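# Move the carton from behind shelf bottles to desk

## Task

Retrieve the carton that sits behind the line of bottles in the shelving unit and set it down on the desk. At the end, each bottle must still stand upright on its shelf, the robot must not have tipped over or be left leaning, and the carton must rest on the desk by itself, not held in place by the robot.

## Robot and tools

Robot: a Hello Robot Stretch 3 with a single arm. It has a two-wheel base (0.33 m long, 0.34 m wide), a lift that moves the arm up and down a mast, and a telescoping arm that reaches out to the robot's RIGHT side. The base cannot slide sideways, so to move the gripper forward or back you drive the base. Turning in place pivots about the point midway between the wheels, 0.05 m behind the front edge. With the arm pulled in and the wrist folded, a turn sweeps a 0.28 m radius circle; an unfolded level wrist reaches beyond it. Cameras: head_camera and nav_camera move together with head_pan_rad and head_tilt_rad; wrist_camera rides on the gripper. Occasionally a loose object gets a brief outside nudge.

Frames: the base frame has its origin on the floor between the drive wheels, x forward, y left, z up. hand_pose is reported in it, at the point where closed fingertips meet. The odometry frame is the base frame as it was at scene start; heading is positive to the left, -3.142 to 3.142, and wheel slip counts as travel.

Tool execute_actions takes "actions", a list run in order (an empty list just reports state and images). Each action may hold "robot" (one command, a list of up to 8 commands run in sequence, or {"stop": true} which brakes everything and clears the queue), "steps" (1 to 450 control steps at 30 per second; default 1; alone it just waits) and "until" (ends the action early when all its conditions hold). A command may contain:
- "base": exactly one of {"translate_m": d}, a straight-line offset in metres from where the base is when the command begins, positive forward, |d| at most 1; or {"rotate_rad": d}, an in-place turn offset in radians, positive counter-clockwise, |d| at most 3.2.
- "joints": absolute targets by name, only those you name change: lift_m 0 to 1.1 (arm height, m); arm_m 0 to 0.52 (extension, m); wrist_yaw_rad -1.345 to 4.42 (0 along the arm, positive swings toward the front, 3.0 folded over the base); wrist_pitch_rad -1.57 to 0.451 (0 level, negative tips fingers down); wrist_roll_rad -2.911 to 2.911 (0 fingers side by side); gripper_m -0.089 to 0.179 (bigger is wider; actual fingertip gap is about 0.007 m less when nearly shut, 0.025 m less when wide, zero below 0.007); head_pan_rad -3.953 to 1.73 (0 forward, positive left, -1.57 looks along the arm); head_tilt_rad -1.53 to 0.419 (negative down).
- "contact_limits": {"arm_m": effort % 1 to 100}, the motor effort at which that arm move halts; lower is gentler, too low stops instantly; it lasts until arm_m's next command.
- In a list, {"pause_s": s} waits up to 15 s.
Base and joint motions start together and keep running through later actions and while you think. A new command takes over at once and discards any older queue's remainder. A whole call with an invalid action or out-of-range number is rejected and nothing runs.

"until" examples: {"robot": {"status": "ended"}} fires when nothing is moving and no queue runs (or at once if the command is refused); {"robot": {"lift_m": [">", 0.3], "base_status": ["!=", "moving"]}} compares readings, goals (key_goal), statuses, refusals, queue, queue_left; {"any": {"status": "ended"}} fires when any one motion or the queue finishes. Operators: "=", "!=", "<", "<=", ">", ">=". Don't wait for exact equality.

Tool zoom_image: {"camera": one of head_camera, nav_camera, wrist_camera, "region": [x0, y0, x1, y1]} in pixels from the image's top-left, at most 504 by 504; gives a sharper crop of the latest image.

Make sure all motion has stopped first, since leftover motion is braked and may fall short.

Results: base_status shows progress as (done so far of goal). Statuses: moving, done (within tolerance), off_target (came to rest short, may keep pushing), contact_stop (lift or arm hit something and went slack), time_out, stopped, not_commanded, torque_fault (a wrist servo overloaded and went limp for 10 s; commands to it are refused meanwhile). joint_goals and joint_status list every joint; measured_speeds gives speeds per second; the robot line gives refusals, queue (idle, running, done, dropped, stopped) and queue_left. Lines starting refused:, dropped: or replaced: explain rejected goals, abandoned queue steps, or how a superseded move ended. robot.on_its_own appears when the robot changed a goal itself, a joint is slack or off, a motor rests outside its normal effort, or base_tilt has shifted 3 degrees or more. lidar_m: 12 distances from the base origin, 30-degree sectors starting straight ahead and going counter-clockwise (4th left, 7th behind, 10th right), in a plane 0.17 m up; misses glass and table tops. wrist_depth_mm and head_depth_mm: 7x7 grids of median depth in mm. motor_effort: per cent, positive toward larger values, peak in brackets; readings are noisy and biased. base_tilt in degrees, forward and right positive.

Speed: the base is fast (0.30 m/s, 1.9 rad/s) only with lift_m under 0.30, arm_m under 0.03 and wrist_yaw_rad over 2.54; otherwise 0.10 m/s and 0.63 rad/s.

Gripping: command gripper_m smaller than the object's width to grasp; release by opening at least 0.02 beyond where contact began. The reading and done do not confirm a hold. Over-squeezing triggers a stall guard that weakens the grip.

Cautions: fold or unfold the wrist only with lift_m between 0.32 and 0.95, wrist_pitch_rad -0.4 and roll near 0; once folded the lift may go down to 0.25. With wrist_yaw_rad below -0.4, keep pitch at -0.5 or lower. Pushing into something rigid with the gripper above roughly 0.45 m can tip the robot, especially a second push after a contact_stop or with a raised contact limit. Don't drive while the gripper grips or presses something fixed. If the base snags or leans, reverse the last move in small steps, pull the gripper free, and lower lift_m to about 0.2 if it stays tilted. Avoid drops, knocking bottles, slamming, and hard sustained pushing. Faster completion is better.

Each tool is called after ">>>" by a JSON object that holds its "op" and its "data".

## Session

>>> {"op": "execute_actions", "data": {"actions": []}}

Scene clock: 0.00 s.
robot.base_odometry: x=+0.000 y=+0.000 heading=+0.000 (m, m, rad; robot's odometry frame)
robot.turned_by_wheels: +0.000 (rad since the last result)
robot.turned_by_imu: +0.000 (rad since the last result)
robot.base_tilt: forward=+0.0 right=+0.4 (deg)
robot.lidar_m: 2.06 2.17 2.10 2.06 2.33 1.75 1.31 1.38 2.37 1.84 2.07 2.12
robot.head_depth_mm: 1862 2013 1979 1988 1958 1963 1937 / 1842 2003 1985 1981 1973 1953 1966 / 1823 2003 1984 1987 1982 1962 1973 / 1829 2017 2007 1992 1978 1972 1964 / 1836 2008 1988 2000 1994 2008 1962 / 1822 1993 2008 1991 1991 1985 1962 / 1801 2029 2010 2016 1995 1990 1984
robot.base_status: not_commanded
robot.joint_positions: lift_m=+0.364 arm_m=-0.002 wrist_yaw_rad=+3.044 wrist_pitch_rad=-0.452 wrist_roll_rad=+0.001 gripper_m=+0.037 head_pan_rad=-0.019 head_tilt_rad=-0.019
robot.joint_goals: lift_m=+0.364 arm_m=-0.002 wrist_yaw_rad=+3.044 wrist_pitch_rad=-0.452 wrist_roll_rad=+0.001 gripper_m=+0.037 head_pan_rad=-0.019 head_tilt_rad=-0.019
robot.joint_status: lift_m=not_commanded arm_m=not_commanded wrist_yaw_rad=not_commanded wrist_pitch_rad=not_commanded wrist_roll_rad=not_commanded gripper_m=not_commanded head_pan_rad=not_commanded head_tilt_rad=not_commanded
robot.measured_speeds: translate_m=+0.000 rotate_rad=+0.000 lift_m=+0.000 arm_m=+0.000 wrist_yaw_rad=+0.000 wrist_pitch_rad=+0.000 wrist_roll_rad=+0.000 head_pan_rad=+0.000 head_tilt_rad=+0.000
robot: refusals=0 queue=idle queue_left=0
robot.motor_effort: left_wheel=-1 right_wheel=-1 lift_m=+33 arm_m=+0 wrist_yaw_rad=+0 wrist_pitch_rad=+3 wrist_roll_rad=+0 gripper_m=+0 head_pan_rad=+0 head_tilt_rad=+3 (%)
robot.hand_pose: x=+0.0002 y=+0.0760 z=+0.3686 quat_wxyz=(+0.192, +0.696, +0.125, +0.681) (m; robot's base frame)
robot.wrist_depth_mm: - - - - - - - / - - - - - - - / 972 975 978 962 929 934 935 / 794 780 - 762 755 745 750 / 663 653 - 645 652 629 625 / 568 569 - 570 538 549 552 / 496 516 - - 488 485 479
pictures: head_camera (sideways: a quarter turn clockwise sets it upright), nav_camera (sideways: a quarter turn counterclockwise sets it upright), wrist_camera
Images, in order (width x height): head_camera 896x504, nav_camera 672x504, wrist_camera 644x364.

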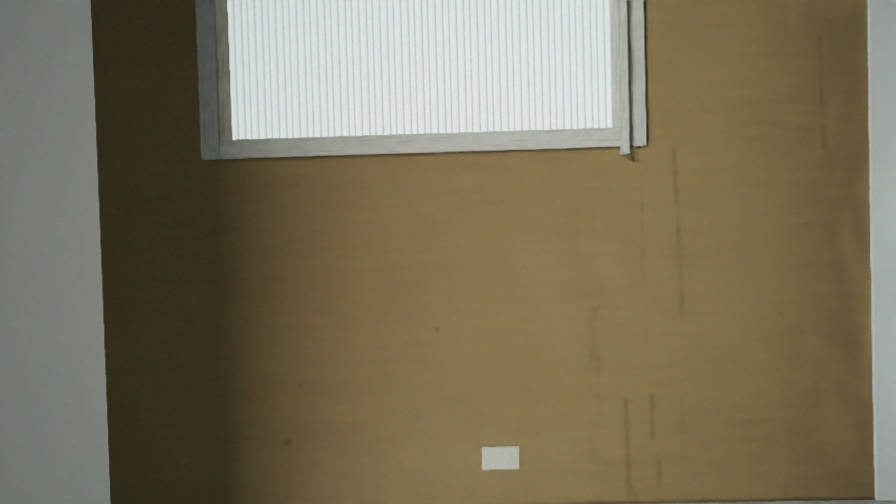

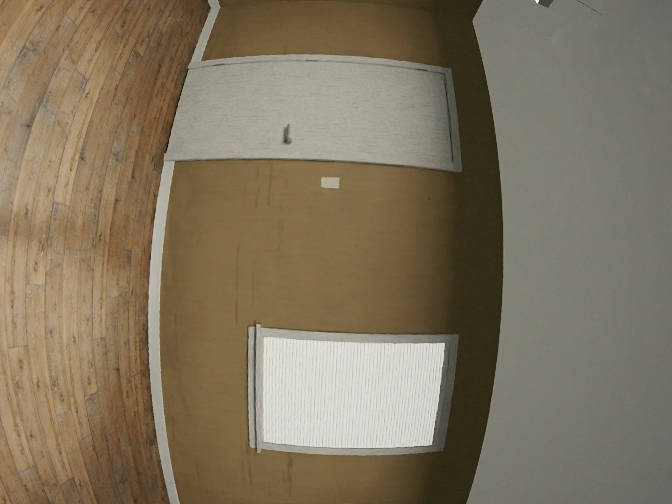

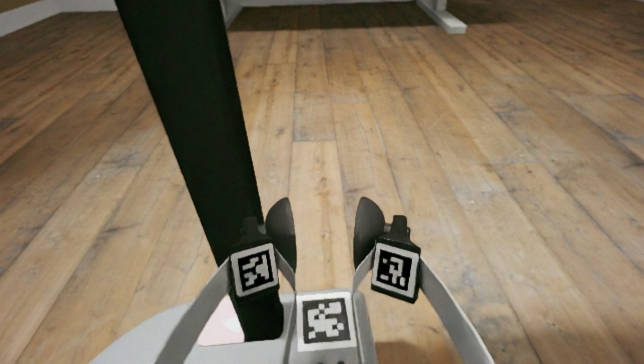

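>>> {"op": "execute_actions", "data": {"actions": [{"robot": {"joints": {"head_pan_rad": -3.1, "head_tilt_rad": -0.3, "lift_m": 0.27}}, "steps": 200, "until": {"robot": {"head_pan_rad": ["<", -1.5]}}}]}}

>>> {"op": "execute_actions", "data": {"actions": [{"steps": 200, "until": {"robot": {"status": "ended"}}}]}}

Scene clock: 8.67 s.
robot.base_odometry: x=+0.000 y=+0.000 heading=+0.000 (m, m, rad; robot's odometry frame)
robot.turned_by_wheels: +0.000 (rad since the last result)
robot.turned_by_imu: +0.000 (rad since the last result)
robot.base_tilt: forward=+0.0 right=+0.4 (deg)
robot.lidar_m: 2.06 2.18 2.10 2.07 2.33 1.76 1.31 1.39 2.37 1.84 2.07 2.12
robot.head_depth_mm: 1970 2035 2146 2239 2362 2027 1576 / 1970 2071 2160 2269 2390 2048 1573 / 1967 2060 2185 2260 2385 2053 1580 / 1784 2074 2168 2261 2307 2031 1582 / 1947 2104 2215 2289 2430 2064 1590 / 2006 2100 2202 2315 2465 2075 1603 / 2014 2096 2207 2096 2080 2088 1589
robot.base_status: not_commanded
robot.joint_positions: lift_m=+0.305 arm_m=-0.002 wrist_yaw_rad=+3.044 wrist_pitch_rad=-0.452 wrist_roll_rad=+0.001 gripper_m=+0.037 head_pan_rad=-1.511 head_tilt_rad=-0.296
robot.joint_goals: lift_m=+0.270 arm_m=-0.002 wrist_yaw_rad=+3.044 wrist_pitch_rad=-0.452 wrist_roll_rad=+0.001 gripper_m=+0.037 head_pan_rad=-3.100 head_tilt_rad=-0.300
robot.joint_status: lift_m=moving arm_m=not_commanded wrist_yaw_rad=not_commanded wrist_pitch_rad=not_commanded wrist_roll_rad=not_commanded gripper_m=not_commanded head_pan_rad=moving head_tilt_rad=moving
robot.measured_speeds: translate_m=+0.000 rotate_rad=+0.000 lift_m=-0.110 arm_m=+0.000 wrist_yaw_rad=+0.000 wrist_pitch_rad=+0.000 wrist_roll_rad=+0.000 head_pan_rad=-2.398 head_tilt_rad=+0.000
robot: refusals=0 queue=running queue_left=0
robot.motor_effort: left_wheel=-1(0) right_wheel=+0(0) lift_m=+28(32) arm_m=+0(0) wrist_yaw_rad=+0(1) wrist_pitch_rad=+3(3) wrist_roll_rad=+0(0) gripper_m=-1(0) head_pan_rad=-34(35) head_tilt_rad=-4(31) (%)
robot.hand_pose: x=+0.0002 y=+0.0760 z=+0.3103 quat_wxyz=(+0.192, +0.696, +0.125, +0.681) (m; robot's base frame)
robot.wrist_depth_mm: - - - - - - - / - - - - - - - / 871 854 847 849 835 810 806 / 707 686 - 688 669 664 659 / 581 576 - 563 580 558 554 / 496 511 - - 472 487 481 / 449 - - - 427 426 420
pictures: head_camera (sideways: a quarter turn clockwise sets it upright), nav_camera (sideways: a quarter turn counterclockwise sets it upright), wrist_camera
Images, in order (width x height): head_camera 896x504, nav_camera 672x504, wrist_camera 644x364.

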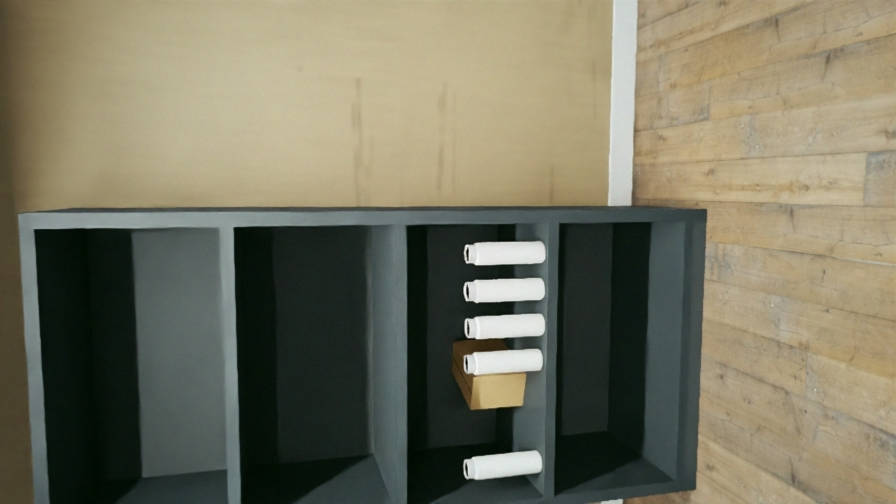

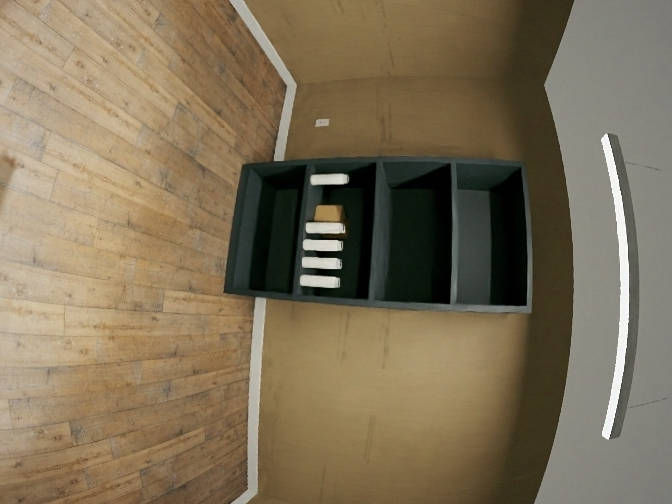

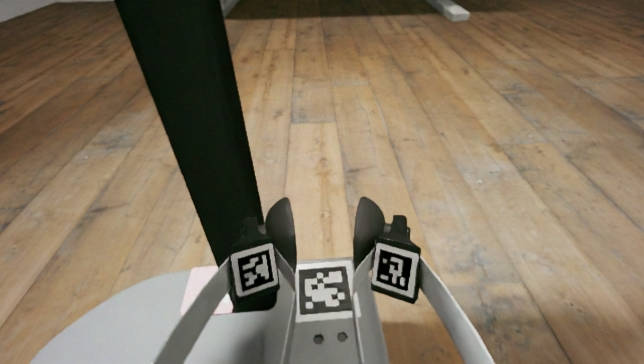

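Scene clock: 9.83 s.
robot.base_odometry: x=+0.000 y=+0.000 heading=+0.000 (m, m, rad; robot's odometry frame)
robot.turned_by_wheels: +0.000 (rad since the last result)
robot.turned_by_imu: +0.000 (rad since the last result)
robot.base_tilt: forward=+0.1 right=+0.4 (deg)
robot.lidar_m: 2.06 2.17 2.10 2.07 2.32 1.75 1.31 1.39 2.36 1.84 2.07 2.12
robot.head_depth_mm: 1456 1507 1589 1653 1749 1843 1577 / 1458 1530 1603 1674 1745 1829 1534 / 1475 1541 1623 1701 1666 1654 1533 / 1492 1555 1626 1711 1666 1649 1532 / 1501 1563 1651 1730 1681 1657 1548 / 1510 1584 1666 1736 1631 1627 1551 / 1516 1593 1667 1773 1709 1715 1602
robot.base_status: not_commanded
robot.joint_positions: lift_m=+0.270 arm_m=-0.002 wrist_yaw_rad=+3.044 wrist_pitch_rad=-0.453 wrist_roll_rad=+0.001 gripper_m=+0.037 head_pan_rad=-3.093 head_tilt_rad=-0.296
robot.joint_goals: lift_m=+0.270 arm_m=-0.002 wrist_yaw_rad=+3.044 wrist_pitch_rad=-0.453 wrist_roll_rad=+0.001 gripper_m=+0.037 head_pan_rad=-3.100 head_tilt_rad=-0.300
robot.joint_status: lift_m=done arm_m=not_commanded wrist_yaw_rad=not_commanded wrist_pitch_rad=not_commanded wrist_roll_rad=not_commanded gripper_m=not_commanded head_pan_rad=done head_tilt_rad=done
robot.measured_speeds: translate_m=+0.000 rotate_rad=+0.000 lift_m=+0.000 arm_m=+0.000 wrist_yaw_rad=+0.000 wrist_pitch_rad=+0.000 wrist_roll_rad=+0.000 head_pan_rad=+0.000 head_tilt_rad=+0.000
robot: refusals=0 queue=done queue_left=0
robot.motor_effort: left_wheel=-1(1) right_wheel=+1(0) lift_m=+27(28) arm_m=+0(0) wrist_yaw_rad=+0(1) wrist_pitch_rad=+3(3) wrist_roll_rad=+0(0) gripper_m=+0(0) head_pan_rad=-3(36) head_tilt_rad=-2(1) (%)
robot.hand_pose: x=+0.0002 y=+0.0760 z=+0.2752 quat_wxyz=(+0.193, +0.696, +0.125, +0.680) (m; robot's base frame)
robot.wrist_depth_mm: - - - - - - - / - - - - - 972 952 / 803 784 775 765 776 738 732 / 648 635 - 628 619 618 598 / 538 537 - 542 526 517 509 / 471 - - - 435 441 438 / - - - - 394 389 392
pictures: head_camera (sideways: a quarter turn clockwise sets it upright), nav_camera (sideways: a quarter turn counterclockwise sets it upright), wrist_camera
Images, in order (width x height): head_camera 896x504, nav_camera 672x504, wrist_camera 644x364.

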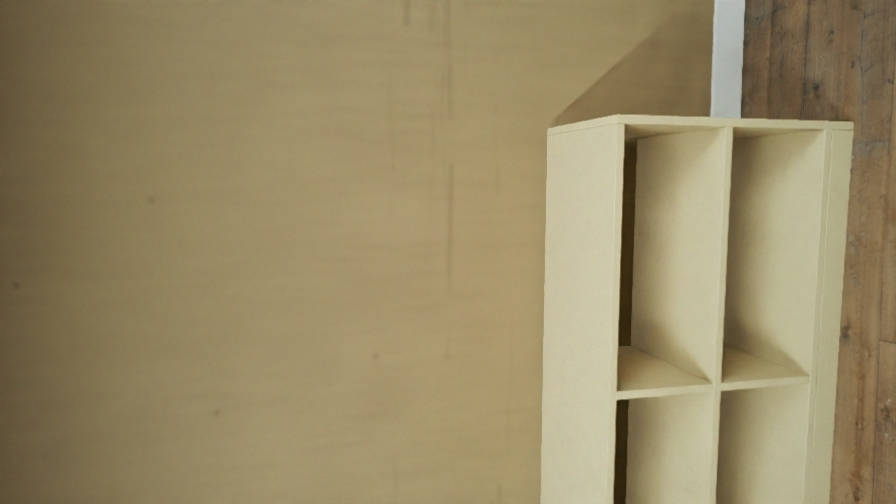

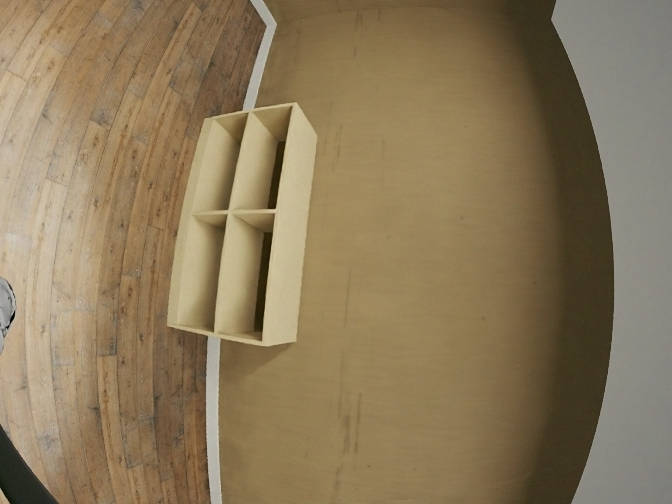

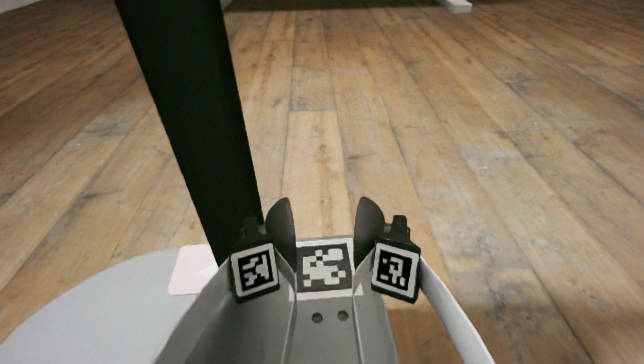

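>>> {"op": "execute_actions", "data": {"actions": [{"robot": {"base": {"rotate_rad": -1.10}, "joints": {"head_pan_rad": -0.30, "head_tilt_rad": -0.3}}, "steps": 200, "until": {"robot": {"status": "ended"}}}]}}

Scene clock: 57.43 s.
robot.base_odometry: x=+0.000 y=+0.000 heading=-1.100 (m, m, rad; robot's odometry frame)
robot.turned_by_wheels: -1.100 (rad since the last result)
robot.turned_by_imu: -1.081 (rad since the last result)
robot.base_tilt: forward=+0.0 right=+0.4 (deg)
robot.lidar_m: 2.07 2.14 2.06 2.14 2.10 2.06 2.07 1.77 1.31 1.38 2.40 1.84
robot.head_depth_mm: 1928 2006 2111 2199 2287 2025 1570 / 1935 2001 2114 2224 2338 2024 1586 / 1969 2059 2168 2240 2307 1982 1574 / 1975 2115 2208 2261 2442 2033 1583 / 2032 2136 2243 2320 2467 2050 1588 / 2036 2129 2182 2082 2135 2073 1599 / 2126 2265 2399 2512 2649 2074 1601
robot.base_status: done (rotate_rad -1.0999 of -1.1000)
robot.joint_positions: lift_m=+0.270 arm_m=-0.002 wrist_yaw_rad=+3.044 wrist_pitch_rad=-0.453 wrist_roll_rad=+0.001 gripper_m=+0.037 head_pan_rad=-0.307 head_tilt_rad=-0.297
robot.joint_goals: lift_m=+0.270 arm_m=-0.002 wrist_yaw_rad=+3.044 wrist_pitch_rad=-0.453 wrist_roll_rad=+0.001 gripper_m=+0.037 head_pan_rad=-0.300 head_tilt_rad=-0.300
robot.joint_status: lift_m=done arm_m=not_commanded wrist_yaw_rad=not_commanded wrist_pitch_rad=not_commanded wrist_roll_rad=not_commanded gripper_m=not_commanded head_pan_rad=done head_tilt_rad=done
robot.measured_speeds: translate_m=+0.000 rotate_rad=+0.000 lift_m=+0.000 arm_m=+0.000 wrist_yaw_rad=+0.000 wrist_pitch_rad=+0.000 wrist_roll_rad=+0.000 head_pan_rad=+0.000 head_tilt_rad=+0.000
robot: refusals=0 queue=done queue_left=0
robot.motor_effort: left_wheel=+1(7) right_wheel=-2(7) lift_m=+27(28) arm_m=-1(0) wrist_yaw_rad=+0(1) wrist_pitch_rad=+3(3) wrist_roll_rad=+0(0) gripper_m=+0(1) head_pan_rad=+2(32) head_tilt_rad=-2(2) (%)
robot.hand_pose: x=+0.0002 y=+0.0760 z=+0.2752 quat_wxyz=(+0.193, +0.696, +0.125, +0.680) (m; robot's base frame)
robot.wrist_depth_mm: - - - - - - - / - - - - 998 976 979 / 810 785 763 766 762 756 750 / 644 650 - 626 620 610 602 / 536 539 - 535 524 505 510 / 471 - - - 436 442 444 / - - - - 395 394 390
pictures: head_camera (sideways: a quarter turn clockwise sets it upright), nav_camera (sideways: a quarter turn counterclockwise sets it upright), wrist_camera
Images, in order (width x height): head_camera 896x504, nav_camera 672x504, wrist_camera 644x364.

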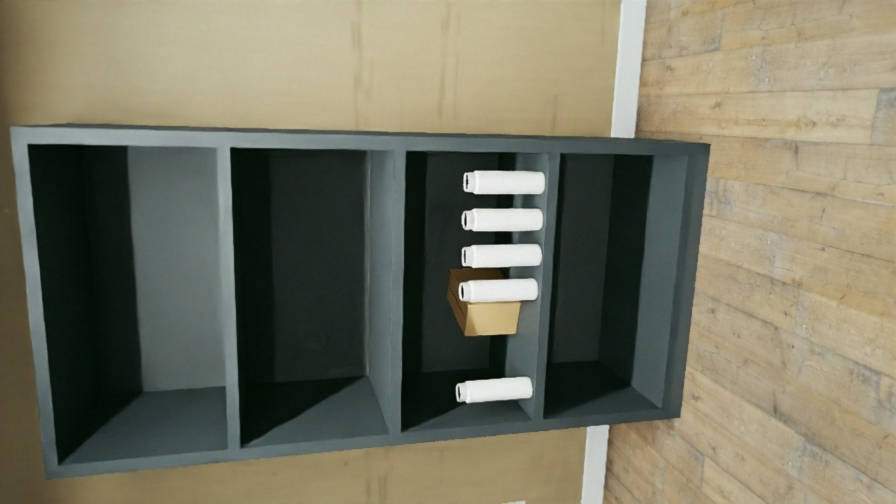

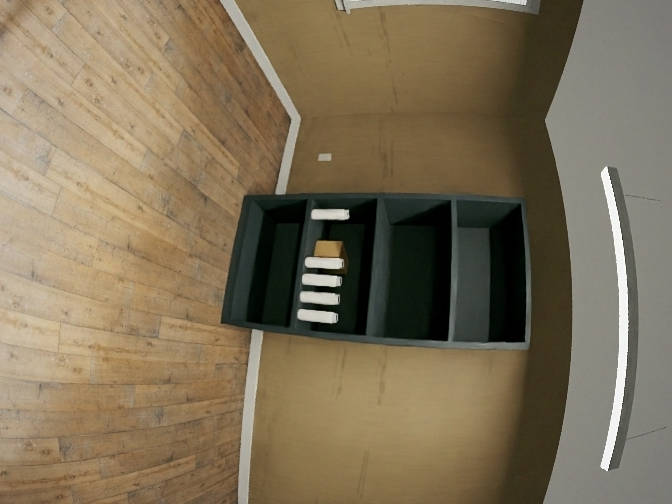

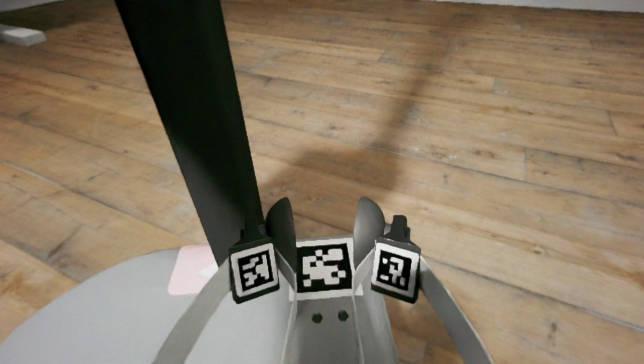

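>>> {"op": "zoom_image", "data": {"camera": "head_camera", "region": [400, 140, 600, 440]}}

Region (400, 140, 600, 440) of head_camera's 896x504 image, scaled by 1.680, with more detail than that image has.

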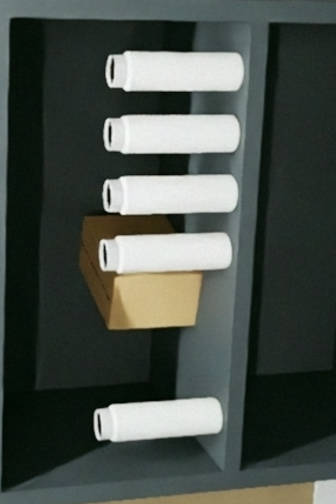

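>>> {"op": "zoom_image", "data": {"camera": "head_camera", "region": [430, 250, 550, 350]}}

Region (430, 250, 550, 350) of head_camera's 896x504 image, scaled by 4.200, with more detail than that image has.

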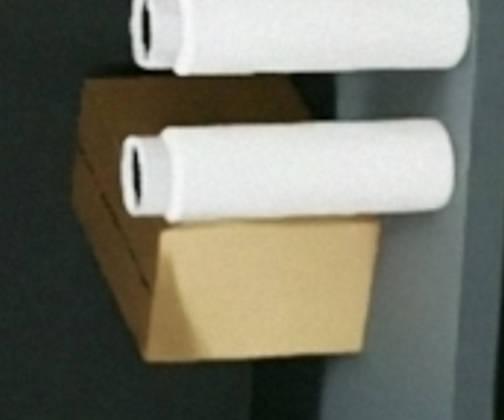

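>>> {"op": "execute_actions", "data": {"actions": [{"robot": {"base": {"translate_m": 1.0}, "joints": {"head_pan_rad": -1.55, "head_tilt_rad": -0.62}}, "steps": 200, "until": {"robot": {"translate_m": [">", 0.6]}}}, {"robot": {"base": {"translate_m": 0.89}}, "steps": 200, "until": {"robot": {"translate_m": [">", 0.81]}}}, {"robot": {"joints": {"lift_m": 0.70}}, "steps": 100, "until": {"robot": {"base_status": ["!=", "moving"]}}}, {"robot": {"base": {"rotate_rad": 0.825}}, "steps": 100, "until": {"robot": {"lift_m": [">", 0.33]}}}, {"robot": {"joints": {"wrist_yaw_rad": 0.0, "wrist_pitch_rad": -0.4, "gripper_m": 0.15}}, "steps": 150, "until": {"robot": {"base_status": ["!=", "moving"]}}}, {"robot": {"base": {"translate_m": 0.115}}, "steps": 300, "until": {"robot": {"status": "ended"}}}]}}

Scene clock: 168.03 s.
robot.base_odometry: x=+0.788 y=-1.361 heading=-0.275 (m, m, rad; robot's odometry frame)
robot.turned_by_wheels: +0.825 (rad since the last result)
robot.turned_by_imu: +0.821 (rad since the last result)
robot.base_tilt: forward=+0.0 right=+0.5 (deg)
robot.lidar_m: 1.20 1.21 1.43 2.57 3.31 2.61 2.20 1.86 0.92 0.98 0.53 1.17
robot.head_depth_mm: 872 961 793 1215 973 892 1165 / 850 939 792 638 1036 867 1168 / 833 916 793 639 929 894 1201 / 817 897 799 612 1000 871 1185 / 802 882 801 613 1072 781 1130 / 786 855 805 586 1012 826 909 / 762 810 674 553 623 1325 1246
robot.base_status: done (translate_m +0.1150 of +0.1150)
robot.joint_positions: lift_m=+0.700 arm_m=-0.002 wrist_yaw_rad=+0.002 wrist_pitch_rad=-0.418 wrist_roll_rad=+0.001 gripper_m=+0.150 head_pan_rad=-1.543 head_tilt_rad=-0.613
robot.joint_goals: lift_m=+0.700 arm_m=-0.002 wrist_yaw_rad=+0.000 wrist_pitch_rad=-0.400 wrist_roll_rad=+0.001 gripper_m=+0.150 head_pan_rad=-1.550 head_tilt_rad=-0.620
robot.joint_status: lift_m=done arm_m=not_commanded wrist_yaw_rad=done wrist_pitch_rad=done wrist_roll_rad=not_commanded gripper_m=done head_pan_rad=done head_tilt_rad=done
robot.measured_speeds: translate_m=+0.000 rotate_rad=+0.000 lift_m=+0.000 arm_m=+0.000 wrist_yaw_rad=+0.000 wrist_pitch_rad=+0.000 wrist_roll_rad=+0.000 head_pan_rad=+0.000 head_tilt_rad=+0.000
robot: refusals=0 queue=done queue_left=0
robot.motor_effort: left_wheel=-3(8) right_wheel=+4(7) lift_m=+39(40) arm_m=-1(0) wrist_yaw_rad=-3(5) wrist_pitch_rad=+4(3) wrist_roll_rad=+0(0) gripper_m=+0(91) head_pan_rad=-4(34) head_tilt_rad=-5(36) (%)
robot.hand_pose: x=-0.0212 y=-0.3673 z=+0.7125 quat_wxyz=(+0.692, +0.147, -0.691, -0.146) (m; robot's base frame)
robot.wrist_depth_mm: 279 386 643 566 719 346 342 / 268 339 703 494 762 367 380 / 278 369 342 545 556 415 442 / 761 391 376 490 462 459 480 / 873 353 405 430 939 866 709 / 948 - 846 872 857 856 746 / 858 832 723 773 763 780 808
pictures: head_camera (sideways: a quarter turn clockwise sets it upright), nav_camera (sideways: a quarter turn counterclockwise sets it upright), wrist_camera
Images, in order (width x height): head_camera 896x504, nav_camera 672x504, wrist_camera 644x364.

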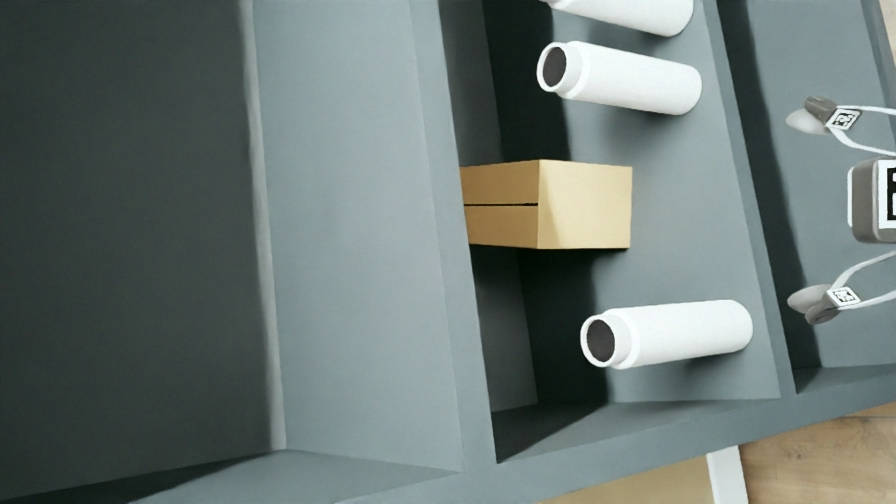

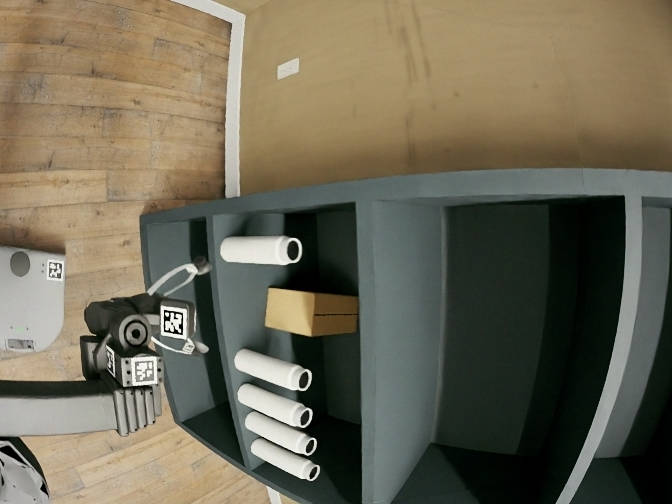

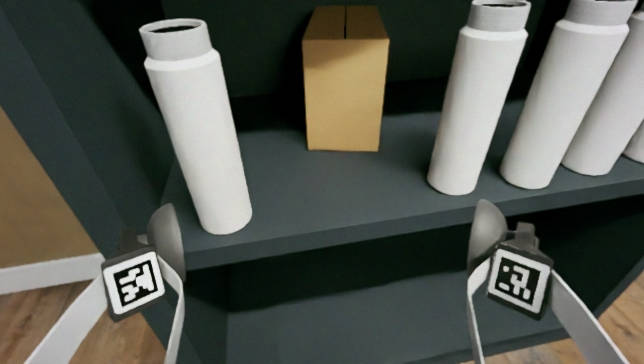

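>>> {"op": "zoom_image", "data": {"camera": "wrist_camera", "region": [260, 0, 430, 170]}}

>>> {"op": "zoom_image", "data": {"camera": "head_camera", "region": [420, 100, 720, 320]}}

Region (260, 0, 430, 170) of wrist_camera's 644x364 image, scaled by 2.965.

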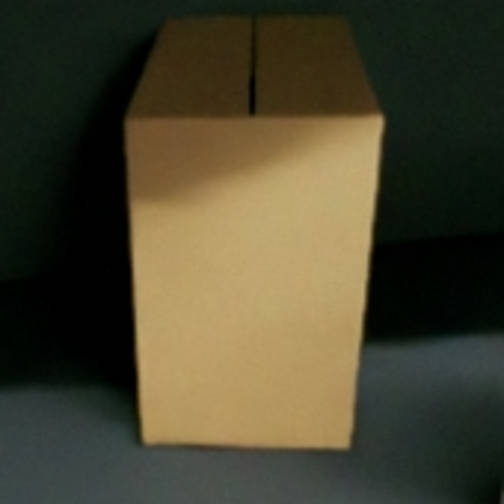

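Region (420, 100, 720, 320) of head_camera's 896x504 image, scaled by 1.680, with more detail than that image has; it fills the top 370 rows of this view, and the rest is white.

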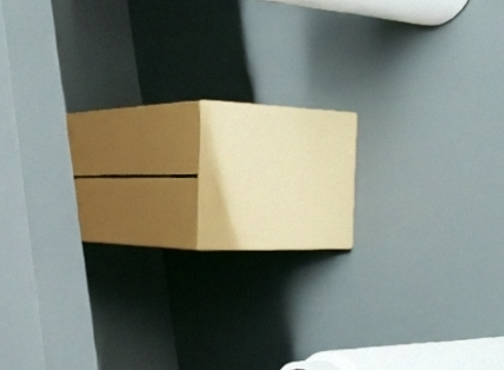

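>>> {"op": "execute_actions", "data": {"actions": [{"robot": {"base": {"rotate_rad": -0.037}, "joints": {"lift_m": 0.706, "wrist_pitch_rad": -0.37, "arm_m": 0.35, "head_tilt_rad": -0.75}}, "steps": 100, "until": {"robot": {"arm_m": [">", 0.31]}}}, {"robot": {"joints": {"gripper_m": 0.175}}, "steps": 150, "until": {"robot": {"status": "ended"}}}]}}

Scene clock: 232.80 s.
robot.base_odometry: x=+0.788 y=-1.361 heading=-0.312 (m, m, rad; robot's odometry frame)
robot.turned_by_wheels: -0.037 (rad since the last result)
robot.turned_by_imu: -0.037 (rad since the last result)
robot.base_tilt: forward=+0.0 right=+0.4 (deg)
robot.lidar_m: 1.20 1.20 1.40 2.44 3.30 2.63 2.21 1.97 0.92 0.97 0.53 1.15
robot.head_depth_mm: 900 845 649 1158 915 1302 - / 878 845 651 1225 900 1260 1147 / 857 849 624 982 919 1272 1172 / 837 853 595 943 941 1252 1153 / 818 855 596 1127 837 1220 1150 / 798 848 598 1114 885 868 1133 / 780 819 598 614 714 1329 1171
robot.base_status: done (rotate_rad -0.0369 of -0.0370)
robot.joint_positions: lift_m=+0.706 arm_m=+0.350 wrist_yaw_rad=+0.000 wrist_pitch_rad=-0.388 wrist_roll_rad=+0.001 gripper_m=+0.175 head_pan_rad=-1.543 head_tilt_rad=-0.741
robot.joint_goals: lift_m=+0.706 arm_m=+0.350 wrist_yaw_rad=+0.000 wrist_pitch_rad=-0.370 wrist_roll_rad=+0.001 gripper_m=+0.175 head_pan_rad=-1.550 head_tilt_rad=-0.750
robot.joint_status: lift_m=done arm_m=done wrist_yaw_rad=done wrist_pitch_rad=done wrist_roll_rad=not_commanded gripper_m=done head_pan_rad=done head_tilt_rad=done
robot.measured_speeds: translate_m=+0.000 rotate_rad=+0.000 lift_m=+0.000 arm_m=+0.000 wrist_yaw_rad=+0.000 wrist_pitch_rad=+0.000 wrist_roll_rad=+0.000 head_pan_rad=+0.000 head_tilt_rad=+0.000
robot: refusals=0 queue=done queue_left=0
robot.motor_effort: left_wheel=+0(1) right_wheel=-1(4) lift_m=+40(42) arm_m=+2(4) wrist_yaw_rad=+0(2) wrist_pitch_rad=+5(7) wrist_roll_rad=+0(0) gripper_m=-1(90) head_pan_rad=-3(3) head_tilt_rad=-7(24) (%)
robot.hand_pose: x=-0.0214 y=-0.7228 z=+0.7252 quat_wxyz=(+0.694, +0.137, -0.694, -0.137) (m; robot's base frame)
robot.wrist_depth_mm: 319 335 354 375 403 428 462 / 340 360 380 392 444 476 510 / 369 394 410 277 489 528 547 / 399 435 439 215 467 513 500 / 397 448 185 178 182 426 415 / 358 361 208 195 205 358 358 / 314 318 301 230 298 311 305
pictures: head_camera (sideways: a quarter turn clockwise sets it upright), nav_camera (sideways: a quarter turn counterclockwise sets it upright), wrist_camera
Images, in order (width x height): head_camera 896x504, nav_camera 672x504, wrist_camera 644x364.

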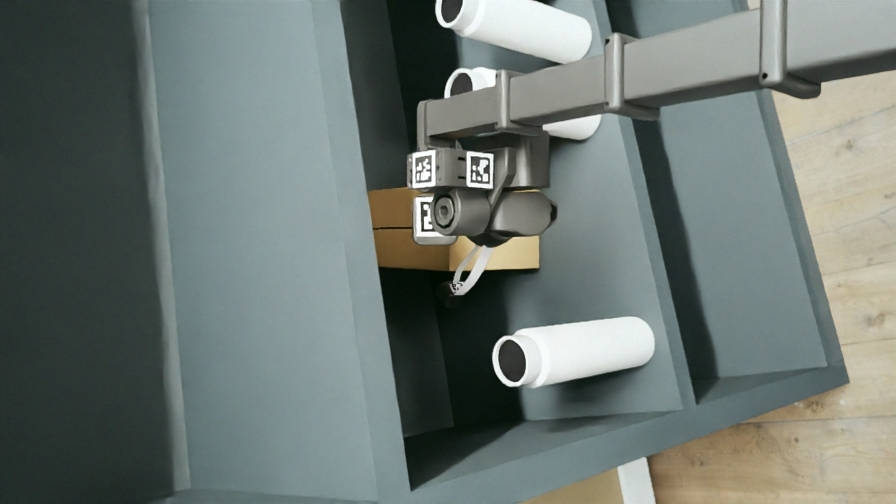

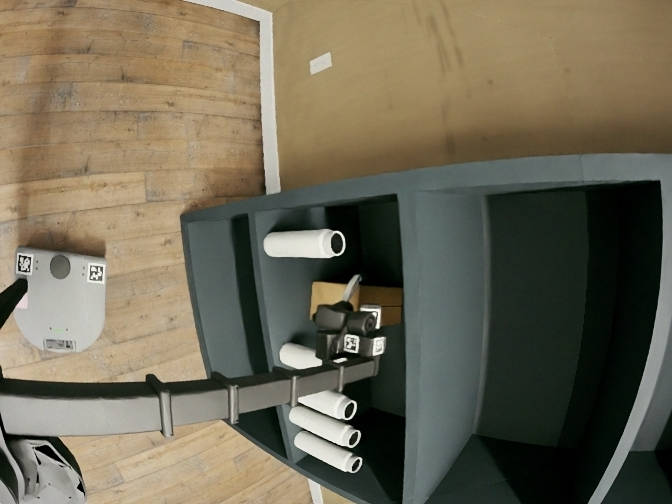

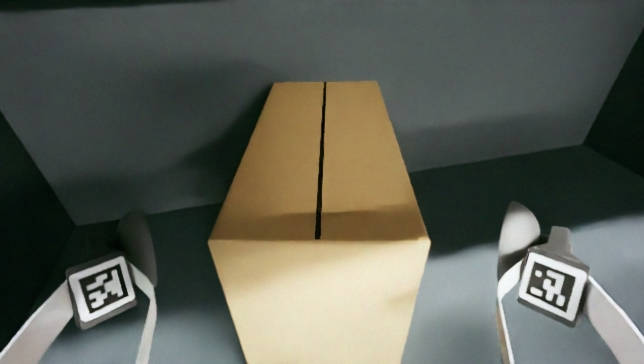

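>>> {"op": "zoom_image", "data": {"camera": "head_camera", "region": [320, 60, 570, 310]}}

Region (320, 60, 570, 310) of head_camera's 896x504 image, scaled by 2.016, with more detail than that image has.

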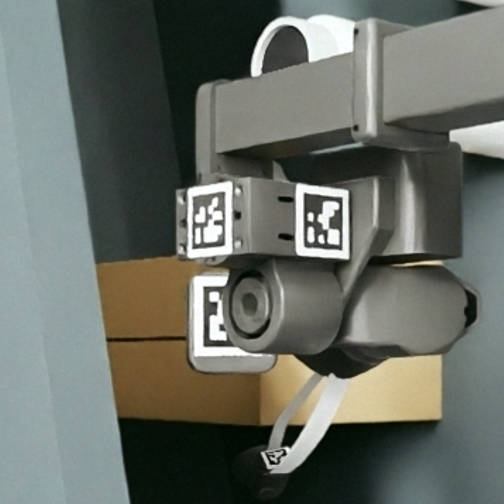

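>>> {"op": "execute_actions", "data": {"actions": [{"robot": {"joints": {"arm_m": 0.502, "wrist_pitch_rad": -0.506}, "contact_limits": {"arm_m": 14}}, "steps": 200, "until": {"robot": {"status": "ended"}}}]}}

Scene clock: 288.50 s.
robot.base_odometry: x=+0.788 y=-1.361 heading=-0.312 (m, m, rad; robot's odometry frame)
robot.turned_by_wheels: +0.000 (rad since the last result)
robot.turned_by_imu: +0.000 (rad since the last result)
robot.base_tilt: forward=+0.0 right=+0.4 (deg)
robot.lidar_m: 1.20 1.20 1.40 2.44 3.30 2.62 2.20 1.97 0.92 0.97 0.53 1.15
robot.head_depth_mm: 898 848 647 1159 910 - - / 878 848 621 1182 907 1278 1169 / 858 850 622 1069 945 1277 1171 / 834 850 596 938 945 1248 1146 / 817 851 597 1127 837 1226 1147 / 797 851 599 1114 887 863 1133 / 782 821 601 613 719 1335 1178
robot.base_status: done (rotate_rad -0.0369 of -0.0370)
robot.joint_positions: lift_m=+0.706 arm_m=+0.502 wrist_yaw_rad=+0.001 wrist_pitch_rad=-0.517 wrist_roll_rad=+0.001 gripper_m=+0.175 head_pan_rad=-1.543 head_tilt_rad=-0.741
robot.joint_goals: lift_m=+0.706 arm_m=+0.502 wrist_yaw_rad=+0.000 wrist_pitch_rad=-0.506 wrist_roll_rad=+0.001 gripper_m=+0.175 head_pan_rad=-1.550 head_tilt_rad=-0.750
robot.joint_status: lift_m=done arm_m=done wrist_yaw_rad=done wrist_pitch_rad=done wrist_roll_rad=not_commanded gripper_m=done head_pan_rad=done head_tilt_rad=done
robot.measured_speeds: translate_m=+0.000 rotate_rad=+0.000 lift_m=+0.000 arm_m=+0.000 wrist_yaw_rad=+0.000 wrist_pitch_rad=+0.000 wrist_roll_rad=+0.000 head_pan_rad=+0.000 head_tilt_rad=+0.000
robot: refusals=0 queue=done queue_left=0
robot.motor_effort: left_wheel=+0(1) right_wheel=-1(1) lift_m=+40(39) arm_m=+2(4) wrist_yaw_rad=-1(1) wrist_pitch_rad=+3(2) wrist_roll_rad=+0(0) gripper_m=+0(0) head_pan_rad=-4(3) head_tilt_rad=-6(6) (%)
robot.contact_limits: arm_m 14 (drawing in: default 16, maximum 26; extending or still: default 21, maximum 35)
robot.hand_pose: x=-0.0214 y=-0.8575 z=+0.6968 quat_wxyz=(+0.684, +0.181, -0.683, -0.181) (m; robot's base frame)
robot.wrist_depth_mm: 206 217 229 245 263 284 306 / 227 240 252 263 291 321 354 / 251 265 216 197 213 371 408 / 280 299 166 165 169 407 410 / 314 333 142 141 140 364 359 / 326 126 124 123 122 306 317 / 285 275 110 109 109 274 275
pictures: head_camera (sideways: a quarter turn clockwise sets it upright), nav_camera (sideways: a quarter turn counterclockwise sets it upright), wrist_camera
Images, in order (width x height): head_camera 896x504, nav_camera 672x504, wrist_camera 644x364.

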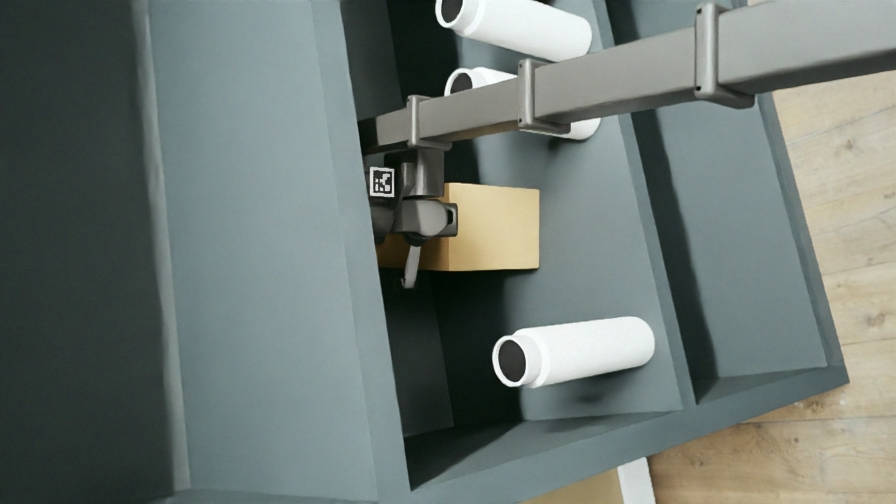

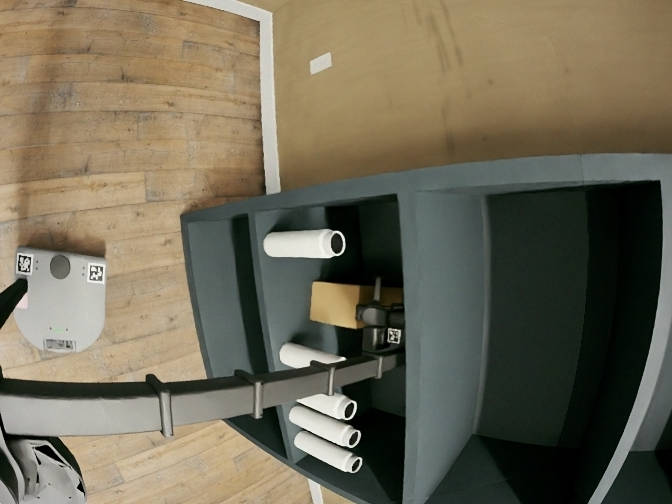

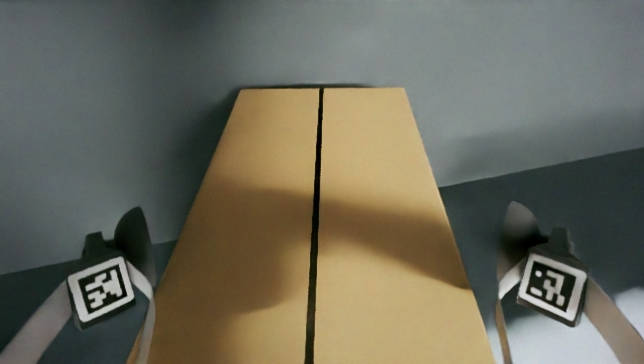

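>>> {"op": "execute_actions", "data": {"actions": [{"robot": [{"base": {"translate_m": 0.004}, "joints": {"wrist_pitch_rad": -0.515, "gripper_m": 0.15}}, {"joints": {"gripper_m": 0.09}}], "steps": 200, "until": {"robot": {"status": "ended"}}}]}}

Scene clock: 301.63 s.
robot.base_odometry: x=+0.792 y=-1.362 heading=-0.312 (m, m, rad; robot's odometry frame)
robot.turned_by_wheels: +0.000 (rad since the last result)
robot.turned_by_imu: +0.000 (rad since the last result)
robot.base_tilt: forward=+0.0 right=+0.4 (deg)
robot.lidar_m: 1.20 1.20 1.39 2.44 3.31 2.62 2.21 1.97 0.92 0.97 0.53 1.15
robot.head_depth_mm: 906 844 650 1154 908 - - / 878 843 623 1147 907 1279 1171 / 856 852 621 1072 943 1276 1167 / 837 853 597 939 942 1246 1147 / 816 855 597 1131 813 1219 1152 / 797 849 600 1108 896 862 1128 / 781 809 597 605 715 1359 1176
robot.base_status: done (translate_m +0.0040 of +0.0040)
robot.joint_positions: lift_m=+0.706 arm_m=+0.502 wrist_yaw_rad=+0.001 wrist_pitch_rad=-0.494 wrist_roll_rad=+0.001 gripper_m=+0.091 head_pan_rad=-1.543 head_tilt_rad=-0.741
robot.joint_goals: lift_m=+0.706 arm_m=+0.502 wrist_yaw_rad=+0.000 wrist_pitch_rad=-0.515 wrist_roll_rad=+0.001 gripper_m=+0.090 head_pan_rad=-1.550 head_tilt_rad=-0.750
robot.joint_status: lift_m=done arm_m=done wrist_yaw_rad=done wrist_pitch_rad=done wrist_roll_rad=not_commanded gripper_m=done head_pan_rad=done head_tilt_rad=done
robot.measured_speeds: translate_m=+0.000 rotate_rad=+0.000 lift_m=+0.000 arm_m=+0.000 wrist_yaw_rad=+0.000 wrist_pitch_rad=+0.000 wrist_roll_rad=+0.000 head_pan_rad=+0.000 head_tilt_rad=+0.000
robot: refusals=0 queue=done queue_left=0
robot.motor_effort: left_wheel=+0(4) right_wheel=+0(5) lift_m=+32(39) arm_m=+2(2) wrist_yaw_rad=-1(1) wrist_pitch_rad=-6(8) wrist_roll_rad=+0(1) gripper_m=-27(97) head_pan_rad=-3(3) head_tilt_rad=-6(7) (%)
robot.contact_limits: arm_m 14 (drawing in: default 16, maximum 26; extending or still: default 21, maximum 35)
robot.hand_pose: x=-0.0214 y=-0.8609 z=+0.7020 quat_wxyz=(+0.685, +0.173, -0.686, -0.173) (m; robot's base frame)
robot.wrist_depth_mm: 205 215 227 243 260 278 302 / 223 236 251 271 289 313 345 / 246 260 264 213 232 361 399 / 274 292 184 175 180 412 433 / 310 321 151 149 148 381 368 / 333 - 130 129 129 - 321 / 300 288 115 114 114 281 285
pictures: head_camera (sideways: a quarter turn clockwise sets it upright), nav_camera (sideways: a quarter turn counterclockwise sets it upright), wrist_camera
Images, in order (width x height): head_camera 896x504, nav_camera 672x504, wrist_camera 644x364.

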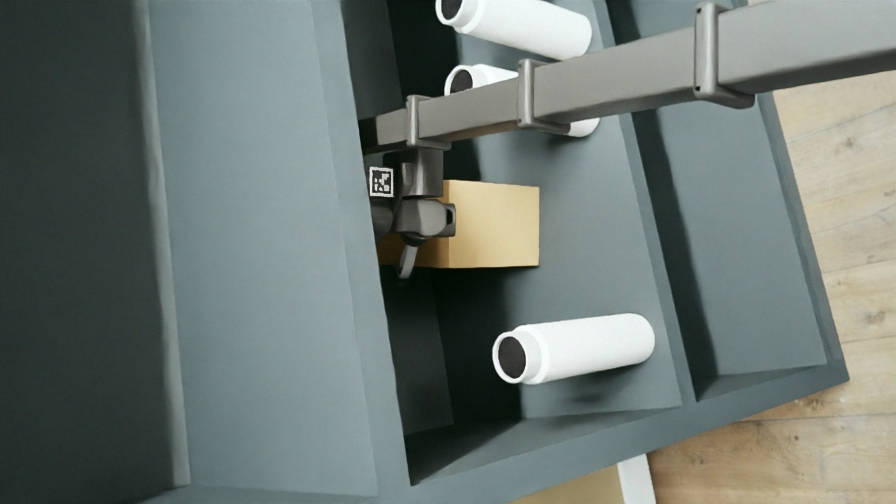

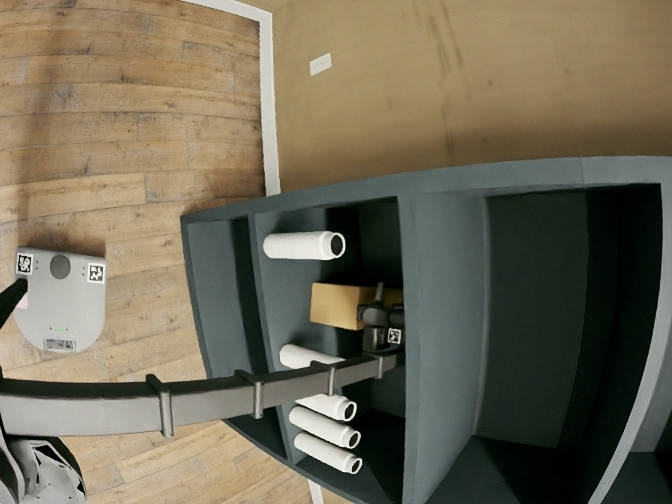

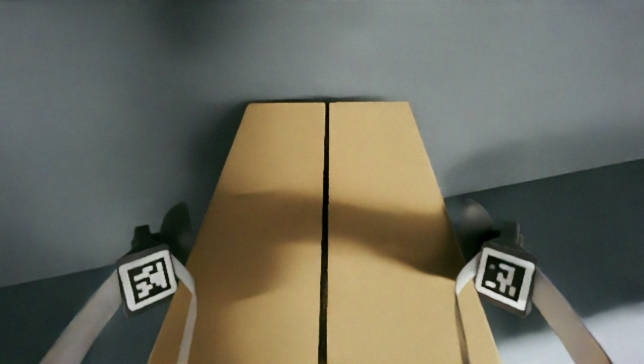

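>>> {"op": "zoom_image", "data": {"camera": "wrist_camera", "region": [100, 180, 260, 340]}}

>>> {"op": "zoom_image", "data": {"camera": "wrist_camera", "region": [400, 180, 560, 340]}}

Region (100, 180, 260, 340) of wrist_camera's 644x364 image, scaled by 3.150.

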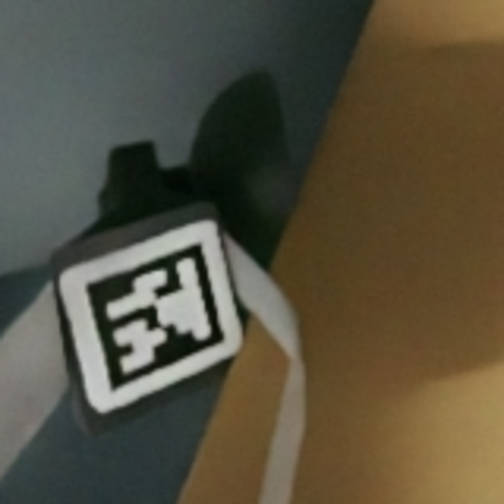

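Region (400, 180, 560, 340) of wrist_camera's 644x364 image, scaled by 3.150.

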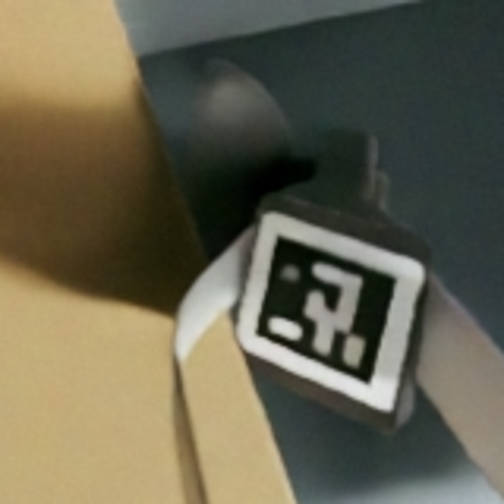

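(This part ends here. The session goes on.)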